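# Place the cover open side down on its matching rectangle

## Task

Set the cover, open side facing down, close to the centre of whichever coloured rectangle best fits its width (yellow for 46 mm, white for 50 mm, blue for 54 mm). The cover must stay there by itself once the robot lets go; being held in place by the robot does not count. Its thin walls flex slightly even when squeezed lightly, and denting them means failure.

## Robot and tools

ROBOT. Two UR20-style arms, left_arm and right_arm, each carrying a Robotiq 2F-85 two-finger gripper. Their bases sit at (-0.081, +0.720, 0) for left_arm and (+0.121, -0.615, 0) for right_arm. The scene frame has its origin on the tabletop between the arms, with +z up and +x pointing out across the table. left_arm is on the +y side. The names left and right do not refer to sides of any image.

GRIPPER FRAME. The fingers point along the gripper's +z axis and close along its y axis. end_effector_position is the spot midway between the pads when they are shut. Closed fingertips reach about 19 mm past it, and open ones about 6 mm. Closing pushes the tips roughly 13 mm further out, so leave that clearance over the table. A flat block sticks out about 9 cm toward the gripper's +x and rotates with it. Reported hand positions can be somewhat off, more so at long reach.

THE 20-NUMBER ROW. Every motion command is built from rows of 20 numbers, always covering both arms. The first 10 are left_arm: x, y, z (metres, an absolute point in the scene frame), then qw, qx, qy, qz (absolute orientation in the scene frame, w first), then gripper position, force_limit and speed. The last 10 give the same for right_arm. The three gripper numbers each lie in [-1, 1]. Position +1 is fully open (85 mm), about -0.8 brings the pads together, and -1 closes until something blocks them. force_limit sets pad pressure: on a 40 mm object roughly 20 N at -1, 128 N at 0, 235 N at +1. speed sets how fast the gap changes: roughly 20 mm/s at -1, 85 at 0, 150 at +1; faster closes also squeeze a few newtons harder. For this fragile cover, grip with a low force_limit and slow speed. To leave a gripper alone, resend its previous three numbers; a 0 is a real command. To keep an arm still, resend the full pose from the last result before it stopped, plus its gripper numbers. To hold orientation, repeat the identical quaternion in every row.

execute_actions(actions). actions is a list of actions; each action is a table of 1 to 15 rows, each row lasting one control step of 1/30 s. A table with fewer rows repeats its final row until 15 steps (0.5 s) have passed. An empty list just reports the state and images. If any target lies more than 0.6 m from that gripper's current position along any of its own axes, the action is refused for both arms; a malformed action, or a first action failing that check, rejects the whole call. Each step the commanded pose is clipped to within 100 mm and 16 degrees of the measured one, and motion lags commands by about 0.17 s, so a far target may need several actions.

move(target, speed, stop_force, blocking). target is one 20-number row of absolute poses as above. Each gripper travels in a straight line to its pose; the paths finish together and last 0.5 to 10 s (cut off at 10 s). speed is the top path speed in m/s, 0.002 to 0.5, default 0.25; rotation is capped at double that in rad/s. The gripper numbers are sent at the start. Paths ignore obstacles and the other arm. stop_force, in newtons from 14 to 160, one value for both arms, ends an arm's path once its wrist sensor feels that much extra resistance along the direction of travel for two steps; the gripper then backs off two steps and holds. It is unusable in the first 0.2 s, cannot be combined with blocking=false, is unreliable if the gripper rotates during the move, and should be omitted when lifting away from a surface the gripper is pressing. Use it with very low speed. blocking=false returns after 0.5 s while motion continues; then use wait or stop before other commands. The result adds a move: line whose ending may be done, off_target, moving, held, fault or contact, plus limits such as paced (target clipped) or held (steps blocked), and each gripper's distance from its pose.

wait(seconds): 0 to 10; the arms keep their last commands and a running move carries on. stop(): brakes a running move; the fingers keep going. zoom_image(camera, region): camera is cam_high, cam_low, cam_left_wrist or cam_right_wrist; region is [x0, y0, x1, y1] in pixels, at most 504 by 504. read_manual(section): only "licences". finished_scene(scene): integer 1 or 2; irreversible, and the goal must already hold.

RESULTS. The state line gives each gripper's position, quaternion and velocities in the scene frame. Hand target lines show where the controller is steering. A pose unreachable line means a clearance check altered or blocked that arm. Step readings list positions at some steps; HELD marks steps partly blocked for that arm. object_status: 0 moving, 1 blocked while opening, 2 blocked while closing (a grip), 3 reached the request or pads met. Any new position number resets it to 0 briefly; stopped fingers ignore new force or speed until position changes by 0.01 or more. position_measured is in counts: 3 open, about 78 for 60 mm, 130 for 40 mm, 180 for 20 mm, 230 pads together. Wrist force and torque are in the end effector's own axes, with offsets up to about 10 N, noise, and saturation near 200 N; pushing a surface gives force pointing back into the arm. Cameras: cam_high and cam_low are 896x504, the wrist cameras are 504x504 fisheye; calibration is supplied per camera.

AVOID. Denting the cover with too much grip. Commanding targets past a firm contact: 150 N of outside force or a joint torque over its limit stops that arm for 10 seconds. Arms striking or pushing each other. Knocking or placing anything off the table, drops, slips and hard impacts. Long loaded holds: motors warn at 70 °C and brake at 85 °C. Faster, smoother, low-effort runs are better.

Each tool is called as name(argument=value, ...) on one line, values as JSON.

## Session

I'll start by looking at the scene's current state.

execute_actions(actions=[])

Scene clock: 0.00 s.
left_arm: end_effector_position=(+0.6576, +0.0234, +0.1060) position_measured=3 object_status=3 end_effector_quat_wxyz=(-0.389, +0.867, -0.289, -0.114) end_effector_velocity=(+0.001, -0.002, +0.001) end_effector_angular_velocity=(-0.002, -0.002, -0.001) | right_arm: end_effector_position=(+0.4405, -0.9139, +0.2890) position_measured=3 object_status=3 end_effector_quat_wxyz=(-0.260, +0.224, +0.935, -0.093) end_effector_velocity=(-0.001, +0.000, +0.000) end_effector_angular_velocity=(-0.000, +0.000, -0.001)
Joint positions: left_arm=[-0.883 -0.927  1.64  -1.52  -1.192  2.545] | right_arm=[-0.683 -1.796  2.444 -1.879 -2.024 -0.314]
Joint velocities: left_arm=[-0.    -0.    -0.001 -0.001  0.002 -0.   ] | right_arm=[-0.002 -0.002  0.001  0.    -0.    -0.   ]
Wrist force (N, on the end effector, along its own x y z axes, offset not removed): no reading
Wrist torque (N m, same axes, about the end effector's origin, offset not removed): no reading
Hand target (left_arm): +0.658, +0.023, +0.106; -0.389, +0.867, -0.289, -0.114
Hand target (right_arm): +0.441, -0.914, +0.289; -0.260, +0.224, +0.935, -0.093

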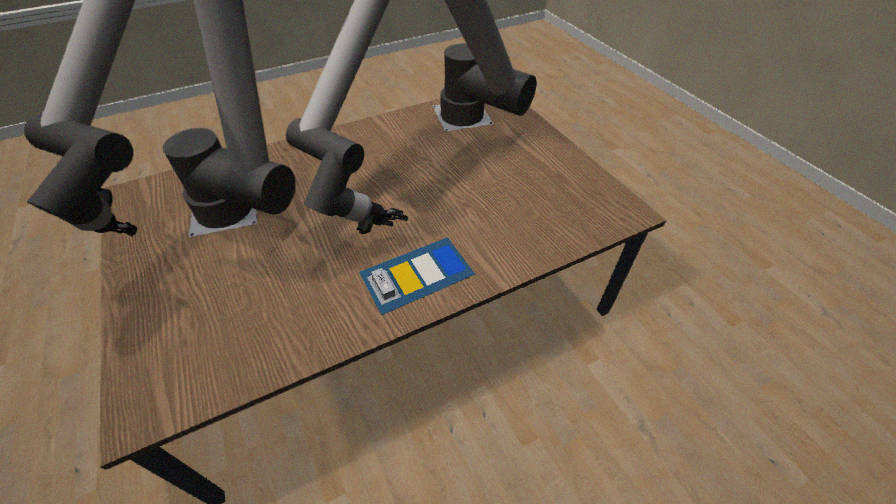

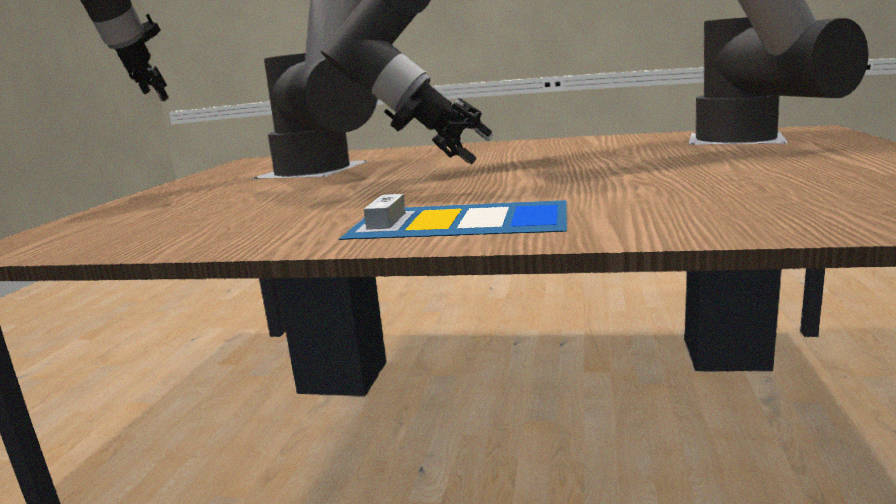

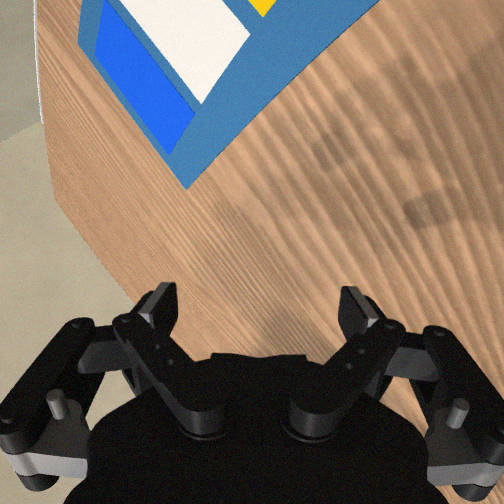

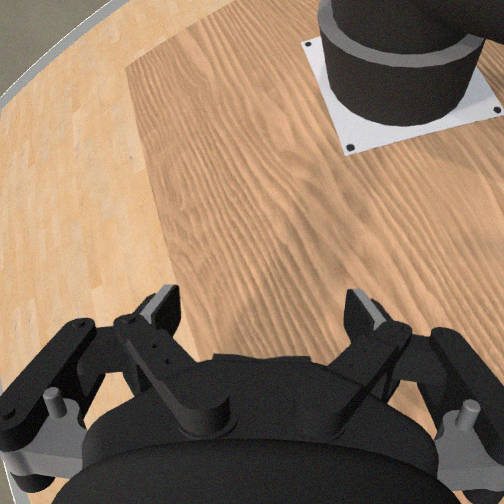

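zoom_image(camera="cam_high", region=[350, 225, 490, 325])

zoom_image(camera="cam_low", region=[330, 180, 580, 250])

Region (350, 225, 490, 325) of cam_high's 896x504 image, scaled by 3.600, with more detail than that image has; it fills the top 360 rows of this view, and the rest is white.

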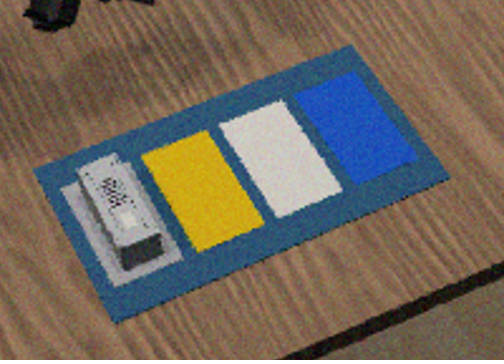

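Region (330, 180, 580, 250) of cam_low's 896x504 image, scaled by 2.016, with more detail than that image has; it fills the top 141 rows of this view, and the rest is white.

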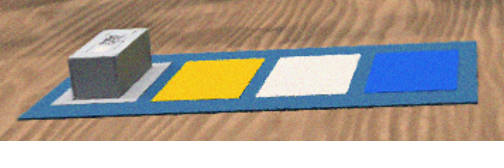

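zoom_image(camera="cam_high", region=[355, 258, 415, 318])

zoom_image(camera="cam_low", region=[345, 185, 425, 245])

Region (355, 258, 415, 318) of cam_high's 896x504 image, scaled by 8.400, with more detail than that image has.

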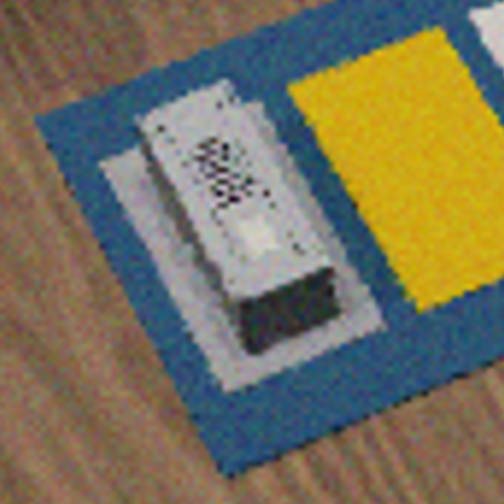

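Region (345, 185, 425, 245) of cam_low's 896x504 image, scaled by 6.300, with more detail than that image has; it fills the top 378 rows of this view, and the rest is white.

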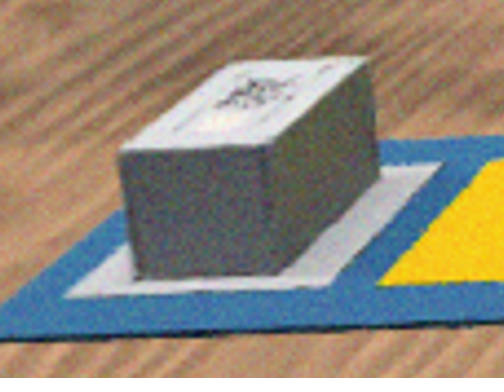

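zoom_image(camera="cam_high", region=[340, 180, 420, 250])

zoom_image(camera="cam_low", region=[410, 80, 510, 180])

zoom_image(camera="cam_left_wrist", region=[40, 0, 300, 200])

Region (340, 180, 420, 250) of cam_high's 896x504 image, scaled by 6.300, with more detail than that image has; it fills the top 441 rows of this view, and the rest is white.

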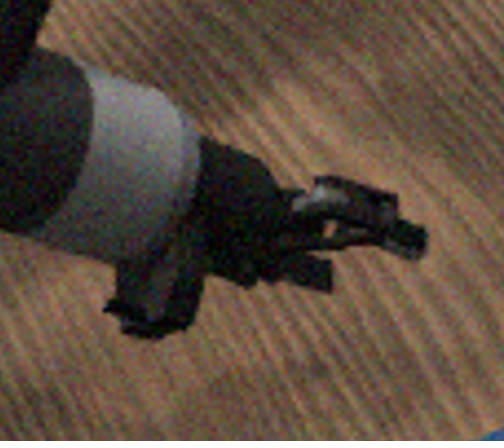

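Region (410, 80, 510, 180) of cam_low's 896x504 image, scaled by 5.040, with more detail than that image has.

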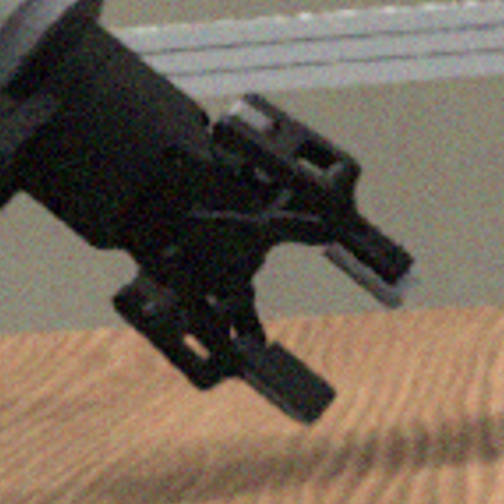

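Region (40, 0, 300, 200) of cam_left_wrist's 504x504 image, scaled by 1.938, with more detail than that image has; it fills the top 388 rows of this view, and the rest is white.

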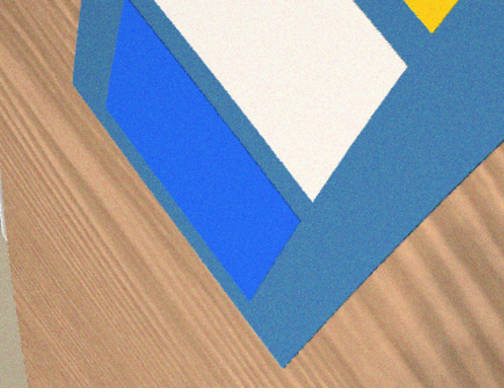

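move(target=[0.862, -0.133, 0.095, 0, 1, 0, 0, 1, -1, -1, 0.4405, -0.9139, 0.2890, -0.260, 0.224, 0.935, -0.093, 1, -1, -1], speed=0.4)

Scene clock: 75.87 s.
left_arm: end_effector_position=(+0.8619, -0.1325, +0.0950) position_measured=3 object_status=3 end_effector_quat_wxyz=(-0.001, +1.000, +0.000, -0.000) end_effector_velocity=(+0.004, -0.000, +0.001) end_effector_angular_velocity=(-0.009, -0.005, +0.007) | right_arm: end_effector_position=(+0.4405, -0.9139, +0.2890) position_measured=3 object_status=3 end_effector_quat_wxyz=(-0.260, +0.224, +0.935, -0.093) end_effector_velocity=(+0.001, -0.001, +0.001) end_effector_angular_velocity=(-0.001, -0.000, +0.001)
Joint positions: left_arm=[-0.69  -0.898  1.594 -2.266 -1.57   2.247] | right_arm=[-0.683 -1.796  2.444 -1.88  -2.024 -0.314]
Joint velocities: left_arm=[ 0.003  0.001 -0.    -0.01  -0.002 -0.004] | right_arm=[ 0.     0.    -0.002 -0.    -0.001 -0.   ]
Wrist force (N, on the end effector, along its own x y z axes, offset not removed): left_arm=[-2.9 -1.7 2.5] | right_arm=[-2.6 -7.2 3.8]
Wrist torque (N m, same axes, about the end effector's origin, offset not removed): left_arm=[-0.39 0.31 0.26] | right_arm=[-1.35 1.08 0.03]
Hand target (left_arm): +0.862, -0.133, +0.095; -0.000, +1.000, +0.000, -0.000
Hand target (right_arm): +0.441, -0.914, +0.289; -0.260, +0.224, +0.935, -0.093
Off the commanded pose (left_arm): 0.001 m, 0 deg.
Off the commanded pose (right_arm): 0.000 m, 0 deg.
move: done
camera_calibration (this result's frames):
cam_left_wrist: T_world_to_cam=[[0.0118822, -0.999672, -0.0226672, -0.134168], [-0.951068, -0.0182982, 0.308438, 0.813589], [-0.308752, 0.0178931, -0.950974, 0.507863], [0, 0, 0, 1]] pos_world=[0.932177, -0.128325, 0.228981]
cam_right_wrist: T_world_to_cam=[[0.333139, 0.884863, -0.32563, 0.761118], [0.886397, -0.411648, -0.21177, -0.679569], [-0.321432, -0.218089, -0.921476, 0.356035], [0, 0, 0, 1]] pos_world=[0.46325, -0.875582, 0.432008]

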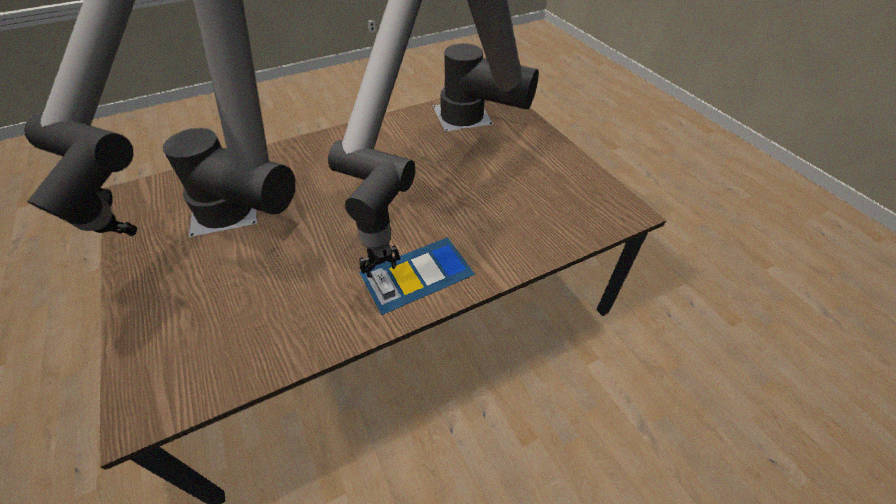

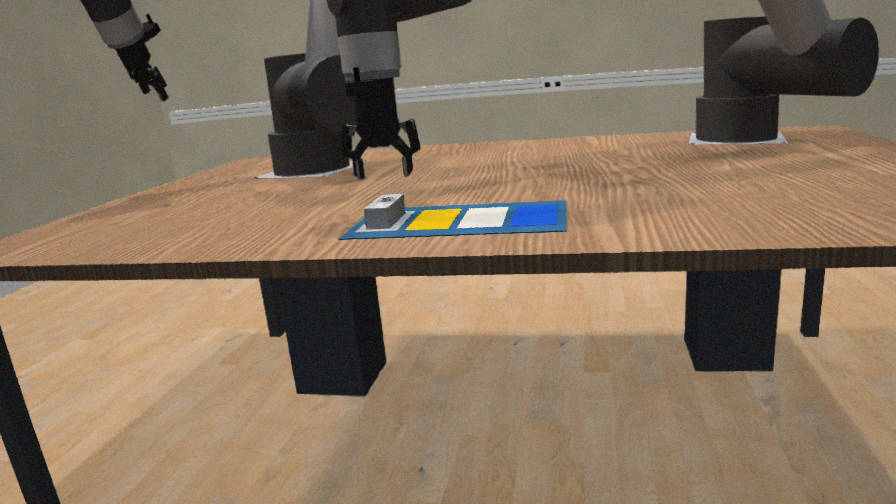

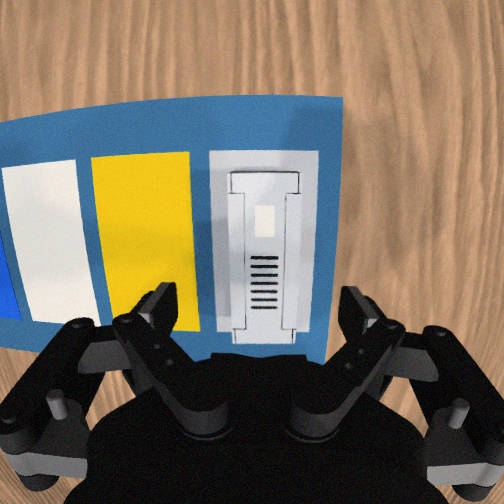

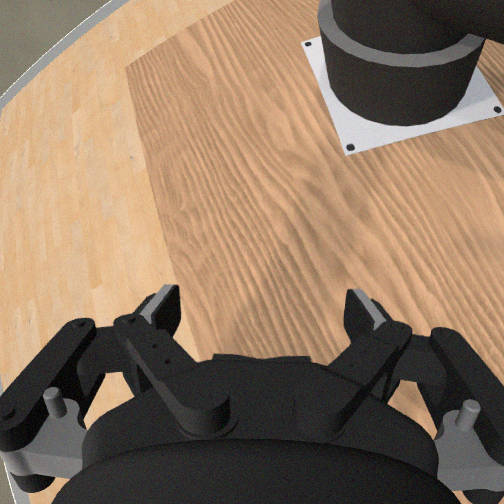

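zoom_image(camera="cam_left_wrist", region=[200, 140, 330, 270])

zoom_image(camera="cam_left_wrist", region=[140, 230, 380, 370])

zoom_image(camera="cam_low", region=[330, 110, 450, 245])

Region (200, 140, 330, 270) of cam_left_wrist's 504x504 image, scaled by 3.877, with more detail than that image has.

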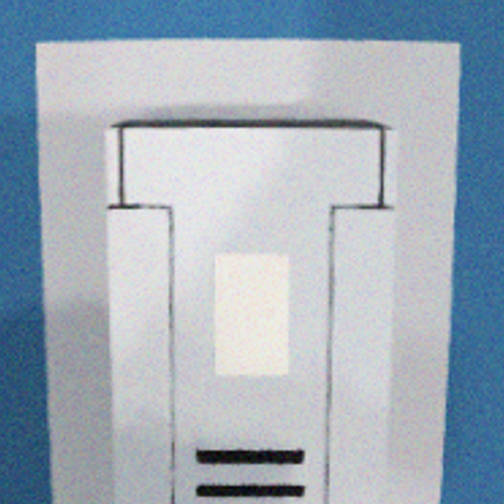

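Region (140, 230, 380, 370) of cam_left_wrist's 504x504 image, scaled by 2.100, with more detail than that image has; it fills the top 294 rows of this view, and the rest is white.

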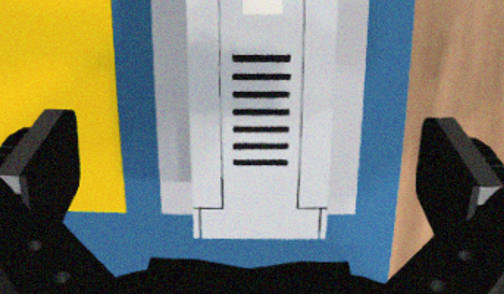

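Region (330, 110, 450, 245) of cam_low's 896x504 image, scaled by 3.733, with more detail than that image has.

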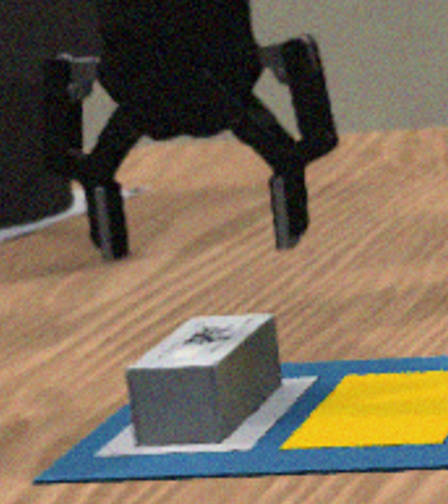

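zoom_image(camera="cam_left_wrist", region=[130, 270, 200, 340])

zoom_image(camera="cam_left_wrist", region=[320, 270, 390, 340])

zoom_image(camera="cam_left_wrist", region=[200, 240, 330, 360])

zoom_image(camera="cam_left_wrist", region=[70, 135, 230, 345])

Region (130, 270, 200, 340) of cam_left_wrist's 504x504 image, scaled by 7.200, with more detail than that image has.

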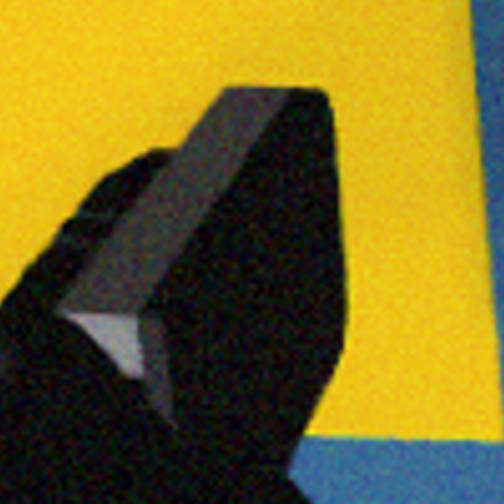

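Region (320, 270, 390, 340) of cam_left_wrist's 504x504 image, scaled by 7.200, with more detail than that image has.

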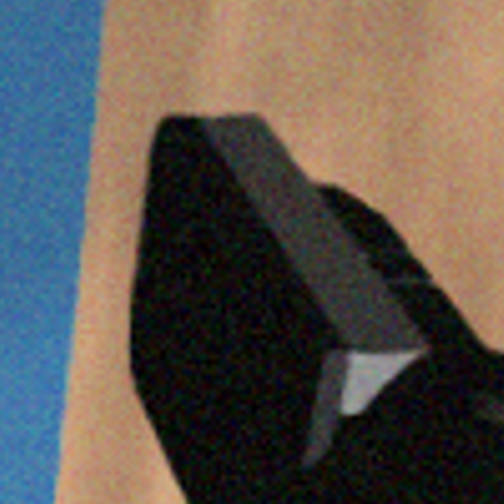

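Region (200, 240, 330, 360) of cam_left_wrist's 504x504 image, scaled by 3.877, with more detail than that image has; it fills the top 465 rows of this view, and the rest is white.

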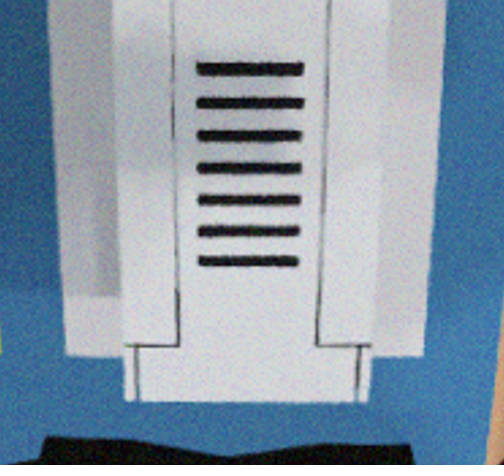

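Region (70, 135, 230, 345) of cam_left_wrist's 504x504 image, scaled by 2.400, with more detail than that image has; it fills the left 384 columns of this view, and the rest is white.

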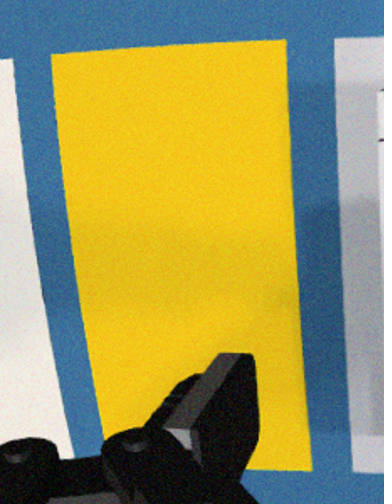

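move(target=[0.8625, -0.1368, 0.032, 0, 0.99994, 0.01134, 0, 0.44, -1, 0, 0.4405, -0.9139, 0.2890, -0.260, 0.224, 0.935, -0.093, 1, -1, -1], speed=0.12)

Scene clock: 129.63 s.
left_arm: end_effector_position=(+0.8625, -0.1368, +0.0322) position_measured=73 object_status=3 end_effector_quat_wxyz=(+0.000, +1.000, +0.011, +0.000) end_effector_velocity=(+0.001, -0.001, +0.000) end_effector_angular_velocity=(-0.004, -0.000, +0.002) | right_arm: end_effector_position=(+0.4405, -0.9139, +0.2890) position_measured=3 object_status=3 end_effector_quat_wxyz=(-0.260, +0.224, +0.935, -0.093) end_effector_velocity=(+0.001, -0.000, +0.000) end_effector_angular_velocity=(-0.000, -0.000, +0.001)
Joint positions: left_arm=[-0.692 -0.846  1.606 -2.331 -1.571  2.223] | right_arm=[-0.683 -1.796  2.444 -1.88  -2.024 -0.314]
Joint velocities: left_arm=[ 0.001  0.001 -0.001 -0.003 -0.003 -0.001] | right_arm=[ 0.001  0.    -0.001  0.    -0.    -0.   ]
Wrist force (N, on the end effector, along its own x y z axes, offset not removed): left_arm=[-1.4 -3.5 4.6] | right_arm=[1.3 -5.2 4.4]
Wrist torque (N m, same axes, about the end effector's origin, offset not removed): left_arm=[-0.73 0.04 0.24] | right_arm=[-1.02 0.34 -0.07]
Hand target (left_arm): +0.863, -0.137, +0.032; +0.000, +1.000, +0.011, -0.000
Hand target (right_arm): +0.441, -0.914, +0.289; -0.260, +0.224, +0.935, -0.093
Off the commanded pose (left_arm): 0.000 m, 0 deg.
Off the commanded pose (right_arm): 0.000 m, 0 deg.
move: done
camera_calibration (this result's frames):
cam_left_wrist: T_world_to_cam=[[0.0342444, -0.999183, -0.0214706, -0.159196], [-0.950567, -0.0391973, 0.308035, 0.830178], [-0.308625, 0.00986079, -0.951133, 0.447246], [0, 0, 0, 1]] pos_world=[0.932623, -0.130936, 0.166249]
cam_right_wrist: T_world_to_cam=[[0.333139, 0.884863, -0.325631, 0.761118], [0.886397, -0.411648, -0.211769, -0.679569], [-0.321432, -0.21809, -0.921476, 0.356033], [0, 0, 0, 1]] pos_world=[0.46325, -0.875581, 0.432008]

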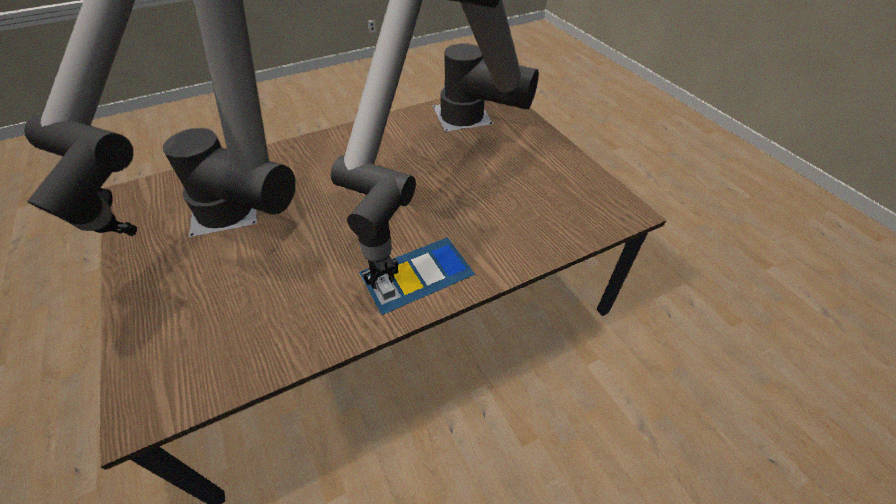

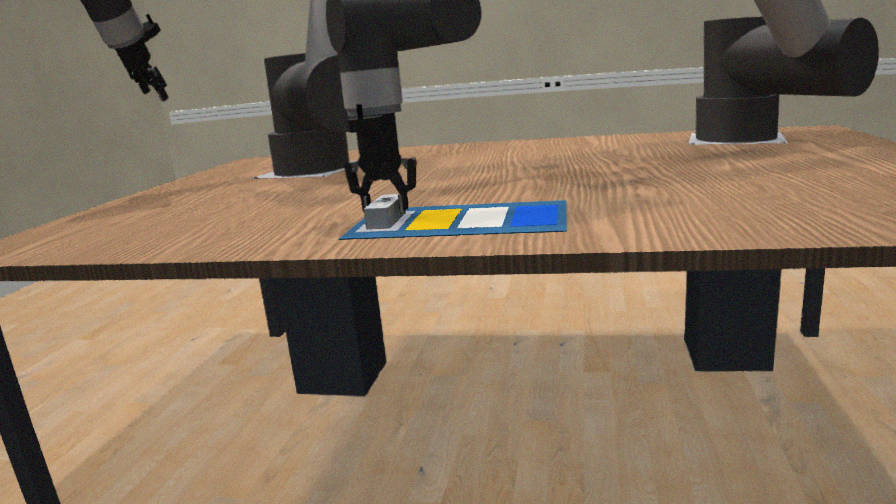

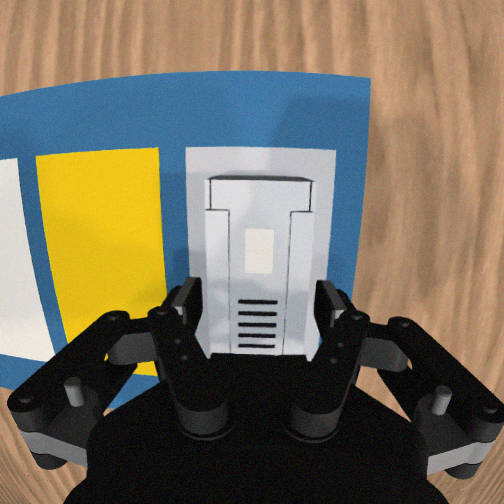

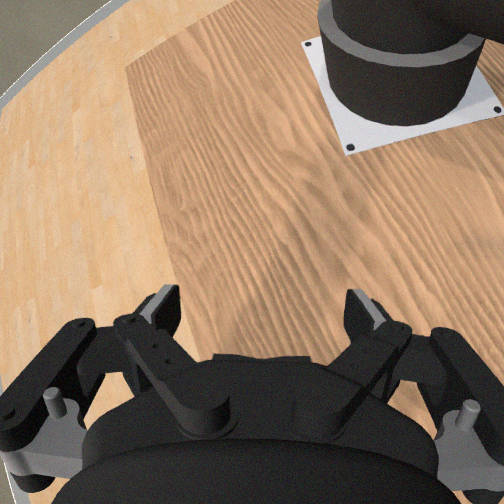

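zoom_image(camera="cam_left_wrist", region=[175, 135, 345, 270])

zoom_image(camera="cam_left_wrist", region=[165, 250, 355, 370])

zoom_image(camera="cam_low", region=[340, 150, 430, 245])

Region (175, 135, 345, 270) of cam_left_wrist's 504x504 image, scaled by 2.965, with more detail than that image has; it fills the top 400 rows of this view, and the rest is white.

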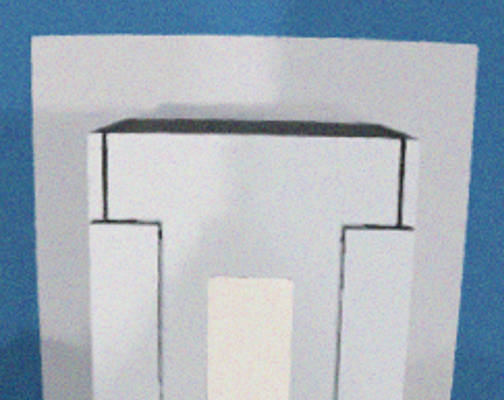

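Region (165, 250, 355, 370) of cam_left_wrist's 504x504 image, scaled by 2.653, with more detail than that image has; it fills the top 318 rows of this view, and the rest is white.

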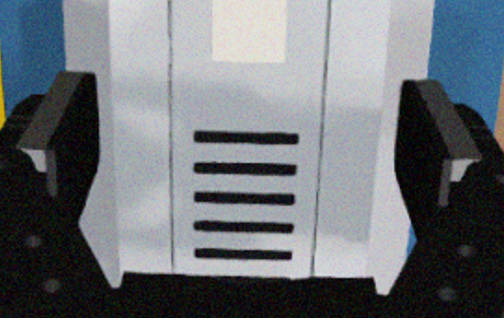

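Region (340, 150, 430, 245) of cam_low's 896x504 image, scaled by 5.305, with more detail than that image has; it fills the left 477 columns of this view, and the rest is white.

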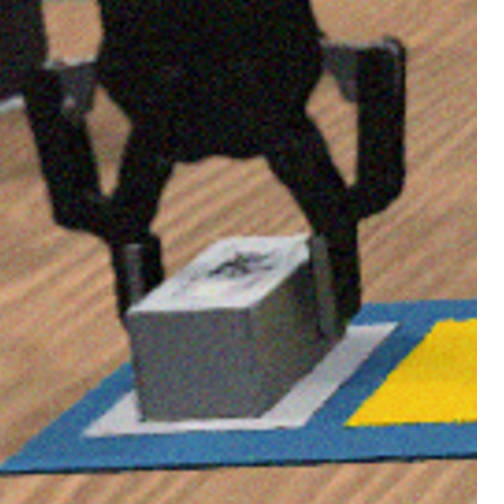

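execute_actions(actions=[[[0.8625, -0.1368, 0.032, 0, 0.99994, 0.01134, 0, 0.23, -1, 0, 0.4405, -0.9139, 0.2890, -0.260, 0.224, 0.935, -0.093, 1, -1, -1],[0.8625, -0.1368, 0.032, 0, 0.99994, 0.01134, 0, 0.23, -1, 0, 0.4405, -0.9139, 0.2890, -0.260, 0.224, 0.935, -0.093, 1, -1, -1],[0.8625, -0.1368, 0.032, 0, 0.99994, 0.01134, 0, 0.23, -1, 0, 0.4405, -0.9139, 0.2890, -0.260, 0.224, 0.935, -0.093, 1, -1, -1],[0.8625, -0.1368, 0.032, 0, 0.99994, 0.01134, 0, 0.23, -1, 0, 0.4405, -0.9139, 0.2890, -0.260, 0.224, 0.935, -0.093, 1, -1, -1],[0.8625, -0.1368, 0.032, 0, 0.99994, 0.01134, 0, 0.23, -1, 0, 0.4405, -0.9139, 0.2890, -0.260, 0.224, 0.935, -0.093, 1, -1, -1],[0.8625, -0.1368, 0.032, 0, 0.99994, 0.01134, 0, 0.23, -1, 0, 0.4405, -0.9139, 0.2890, -0.260, 0.224, 0.935, -0.093, 1, -1, -1],[0.8625, -0.1368, 0.032, 0, 0.99994, 0.01134, 0, -1, -1, -1, 0.4405, -0.9139, 0.2890, -0.260, 0.224, 0.935, -0.093, 1, -1, -1]]])

Scene clock: 156.87 s.
left_arm: end_effector_position=(+0.8625, -0.1368, +0.0319) position_measured=110 object_status=0 end_effector_quat_wxyz=(-0.000, +1.000, +0.011, -0.000) end_effector_velocity=(+0.000, -0.000, +0.001) end_effector_angular_velocity=(-0.001, -0.001, +0.001) | right_arm: end_effector_position=(+0.4405, -0.9139, +0.2890) position_measured=3 object_status=3 end_effector_quat_wxyz=(-0.260, +0.224, +0.935, -0.093) end_effector_velocity=(+0.000, +0.000, -0.000) end_effector_angular_velocity=(-0.000, +0.000, +0.001)
Joint positions: left_arm=[-0.692 -0.846  1.607 -2.331 -1.571  2.223] | right_arm=[-0.683 -1.796  2.444 -1.88  -2.024 -0.314]
Joint velocities: left_arm=[ 0.    -0.001  0.    -0.001 -0.    -0.001] | right_arm=[ 0.001  0.    -0.    -0.    -0.     0.   ]
Wrist force (N, on the end effector, along its own x y z axes, offset not removed): left_arm=[-3.1 -2.7 5.4] | right_arm=[-1.1 -7.6 3.1]
Wrist torque (N m, same axes, about the end effector's origin, offset not removed): left_arm=[-0.55 0.40 0.28] | right_arm=[-1.53 0.74 -0.08]
Hand target (left_arm): +0.863, -0.137, +0.032; -0.000, +1.000, +0.011, -0.000
Hand target (right_arm): +0.441, -0.914, +0.289; -0.260, +0.224, +0.935, -0.093
Off the commanded pose (left_arm): 0.000 m, 0 deg.
Off the commanded pose (right_arm): 0.000 m, 0 deg.
Step readings (end_effector_position):
0: left_arm (+0.8625, -0.1369, +0.0320) | right_arm (+0.4405, -0.9139, +0.2890)
1: left_arm (+0.8625, -0.1369, +0.0320) | right_arm (+0.4405, -0.9139, +0.2890)
2: left_arm (+0.8625, -0.1368, +0.0320) | right_arm (+0.4405, -0.9139, +0.2890)
4: left_arm (+0.8625, -0.1368, +0.0319) | right_arm (+0.4405, -0.9139, +0.2890)
8: left_arm (+0.8625, -0.1368, +0.0319) | right_arm (+0.4405, -0.9139, +0.2890)
15: end_effector_position above
camera_calibration (this result's frames):
cam_left_wrist: T_world_to_cam=[[0.0343193, -0.999179, -0.0215349, -0.159225], [-0.950549, -0.0392889, 0.30808, 0.830193], [-0.308673, 0.00989686, -0.951117, 0.44697], [0, 0, 0, 1]] pos_world=[0.932571, -0.130901, 0.165925]
cam_right_wrist: T_world_to_cam=[[0.333139, 0.884863, -0.325631, 0.761118], [0.886397, -0.411648, -0.211769, -0.679569], [-0.321432, -0.21809, -0.921476, 0.356033], [0, 0, 0, 1]] pos_world=[0.46325, -0.875581, 0.432008]

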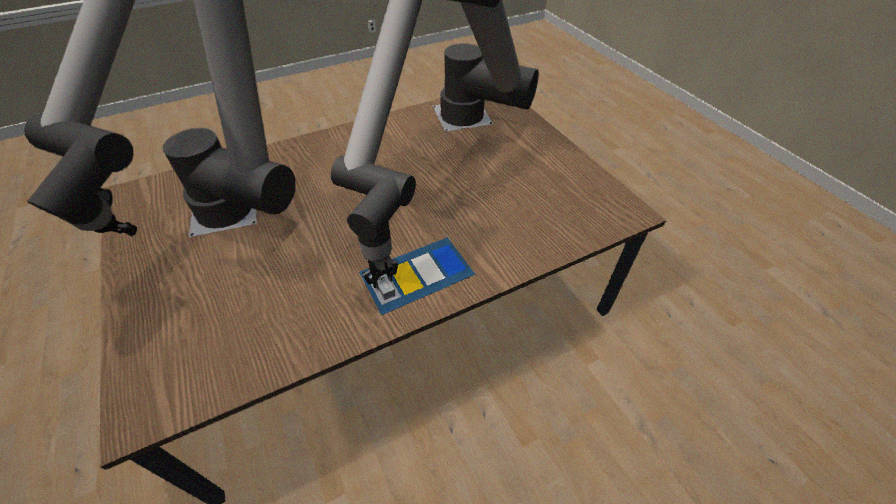

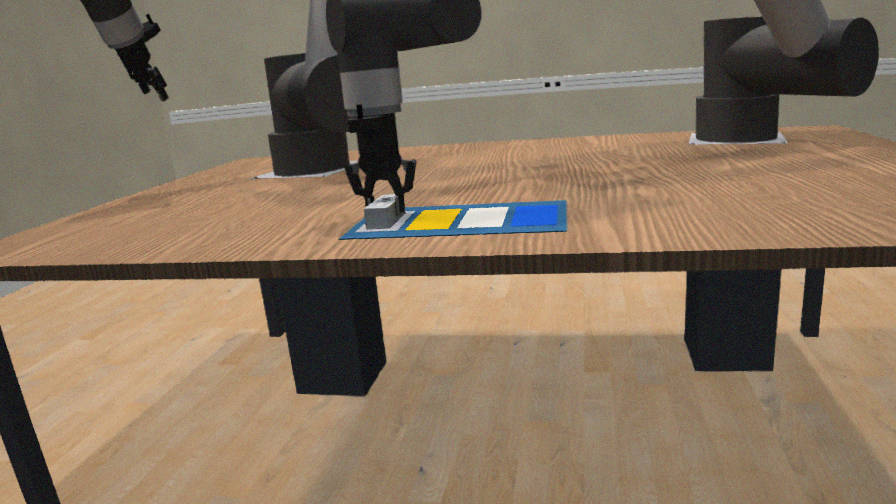

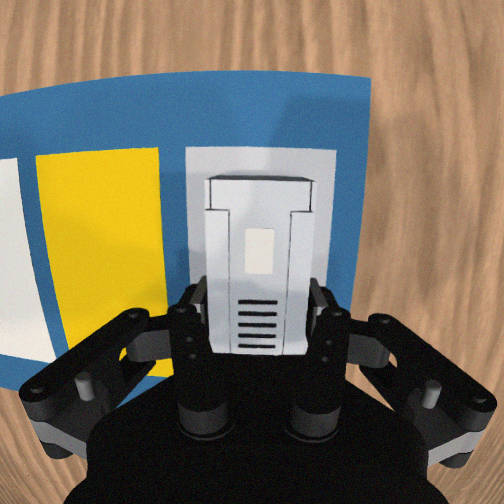

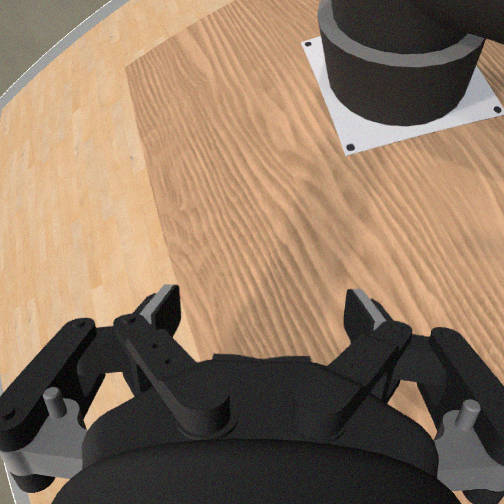

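execute_actions(actions=[])

zoom_image(camera="cam_left_wrist", region=[175, 135, 345, 270])

Scene clock: 158.37 s.
left_arm: end_effector_position=(+0.8625, -0.1368, +0.0320) position_measured=120 object_status=2 end_effector_quat_wxyz=(+0.000, +1.000, +0.011, +0.000) end_effector_velocity=(-0.002, +0.000, -0.001) end_effector_angular_velocity=(+0.003, +0.001, -0.001) | right_arm: end_effector_position=(+0.4405, -0.9139, +0.2890) position_measured=3 object_status=3 end_effector_quat_wxyz=(-0.260, +0.224, +0.935, -0.093) end_effector_velocity=(-0.000, -0.001, +0.001) end_effector_angular_velocity=(-0.001, -0.001, -0.001)
Joint positions: left_arm=[-0.692 -0.846  1.607 -2.331 -1.571  2.223] | right_arm=[-0.683 -1.796  2.444 -1.88  -2.024 -0.314]
Joint velocities: left_arm=[-0.001  0.     0.001  0.002  0.001 -0.   ] | right_arm=[-0.001 -0.001 -0.    -0.    -0.    -0.   ]
Wrist force (N, on the end effector, along its own x y z axes, offset not removed): left_arm=[-5.5 -3.0 -1.1] | right_arm=[0.0 -6.3 4.1]
Wrist torque (N m, same axes, about the end effector's origin, offset not removed): left_arm=[-0.51 0.75 0.25] | right_arm=[-1.26 0.55 -0.03]
Hand target (left_arm): +0.863, -0.137, +0.032; -0.000, +1.000, +0.011, -0.000
Hand target (right_arm): +0.441, -0.914, +0.289; -0.260, +0.224, +0.935, -0.093
Off the commanded pose (left_arm): 0.000 m, 0 deg.
Off the commanded pose (right_arm): 0.000 m, 0 deg.
camera_calibration (this result's frames):
cam_left_wrist: T_world_to_cam=[[0.0343203, -0.99918, -0.0214661, -0.159241], [-0.950565, -0.0392681, 0.308031, 0.830193], [-0.308622, 0.00983318, -0.951134, 0.447007], [0, 0, 0, 1]] pos_world=[0.932575, -0.130906, 0.16602]
cam_right_wrist: T_world_to_cam=[[0.333139, 0.884863, -0.325631, 0.761118], [0.886397, -0.411648, -0.211768, -0.679569], [-0.321432, -0.21809, -0.921476, 0.356033], [0, 0, 0, 1]] pos_world=[0.46325, -0.875581, 0.432008]

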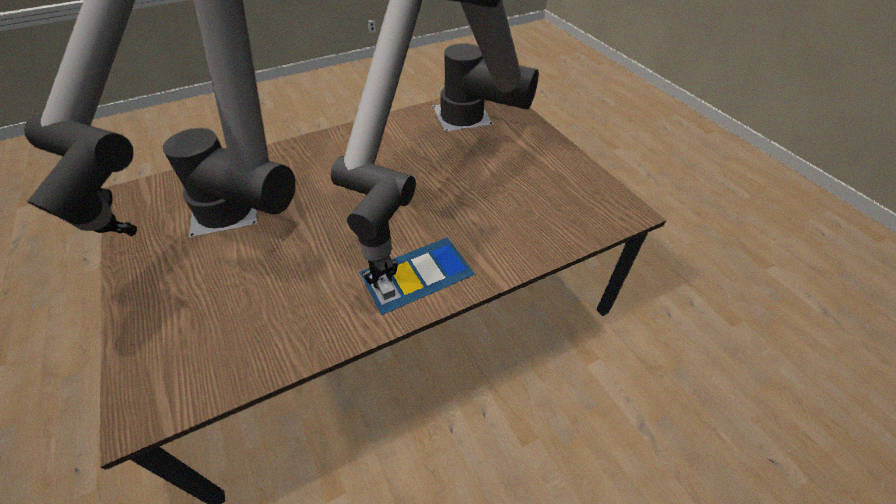

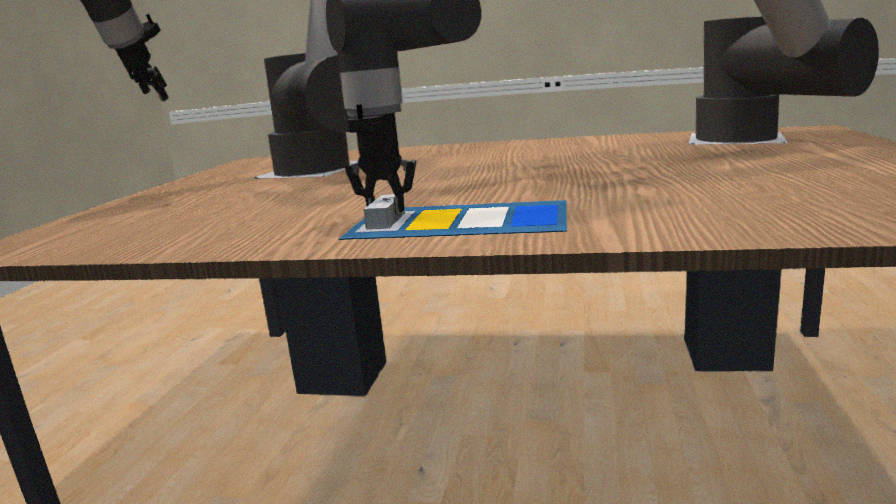

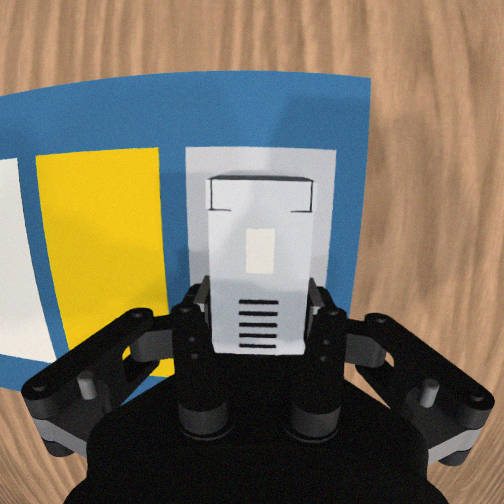

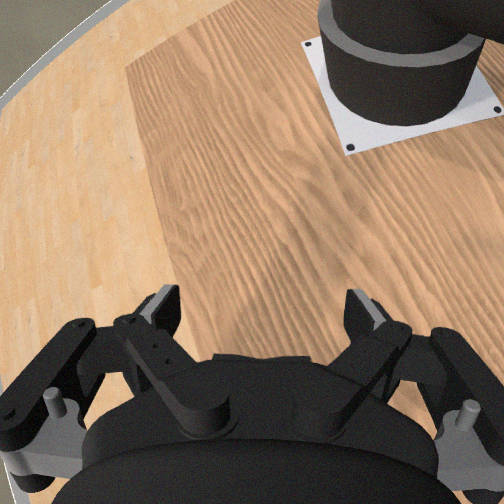

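Region (175, 135, 345, 270) of cam_left_wrist's 504x504 image, scaled by 2.965, with more detail than that image has; it fills the top 400 rows of this view, and the rest is white.

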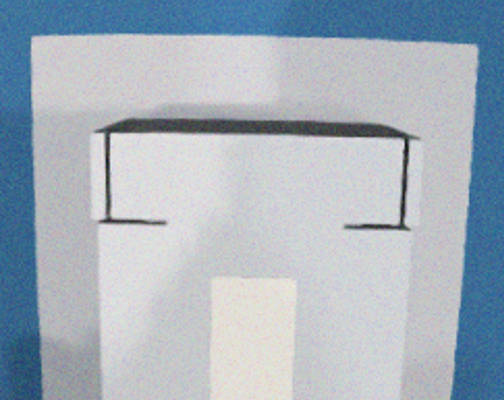

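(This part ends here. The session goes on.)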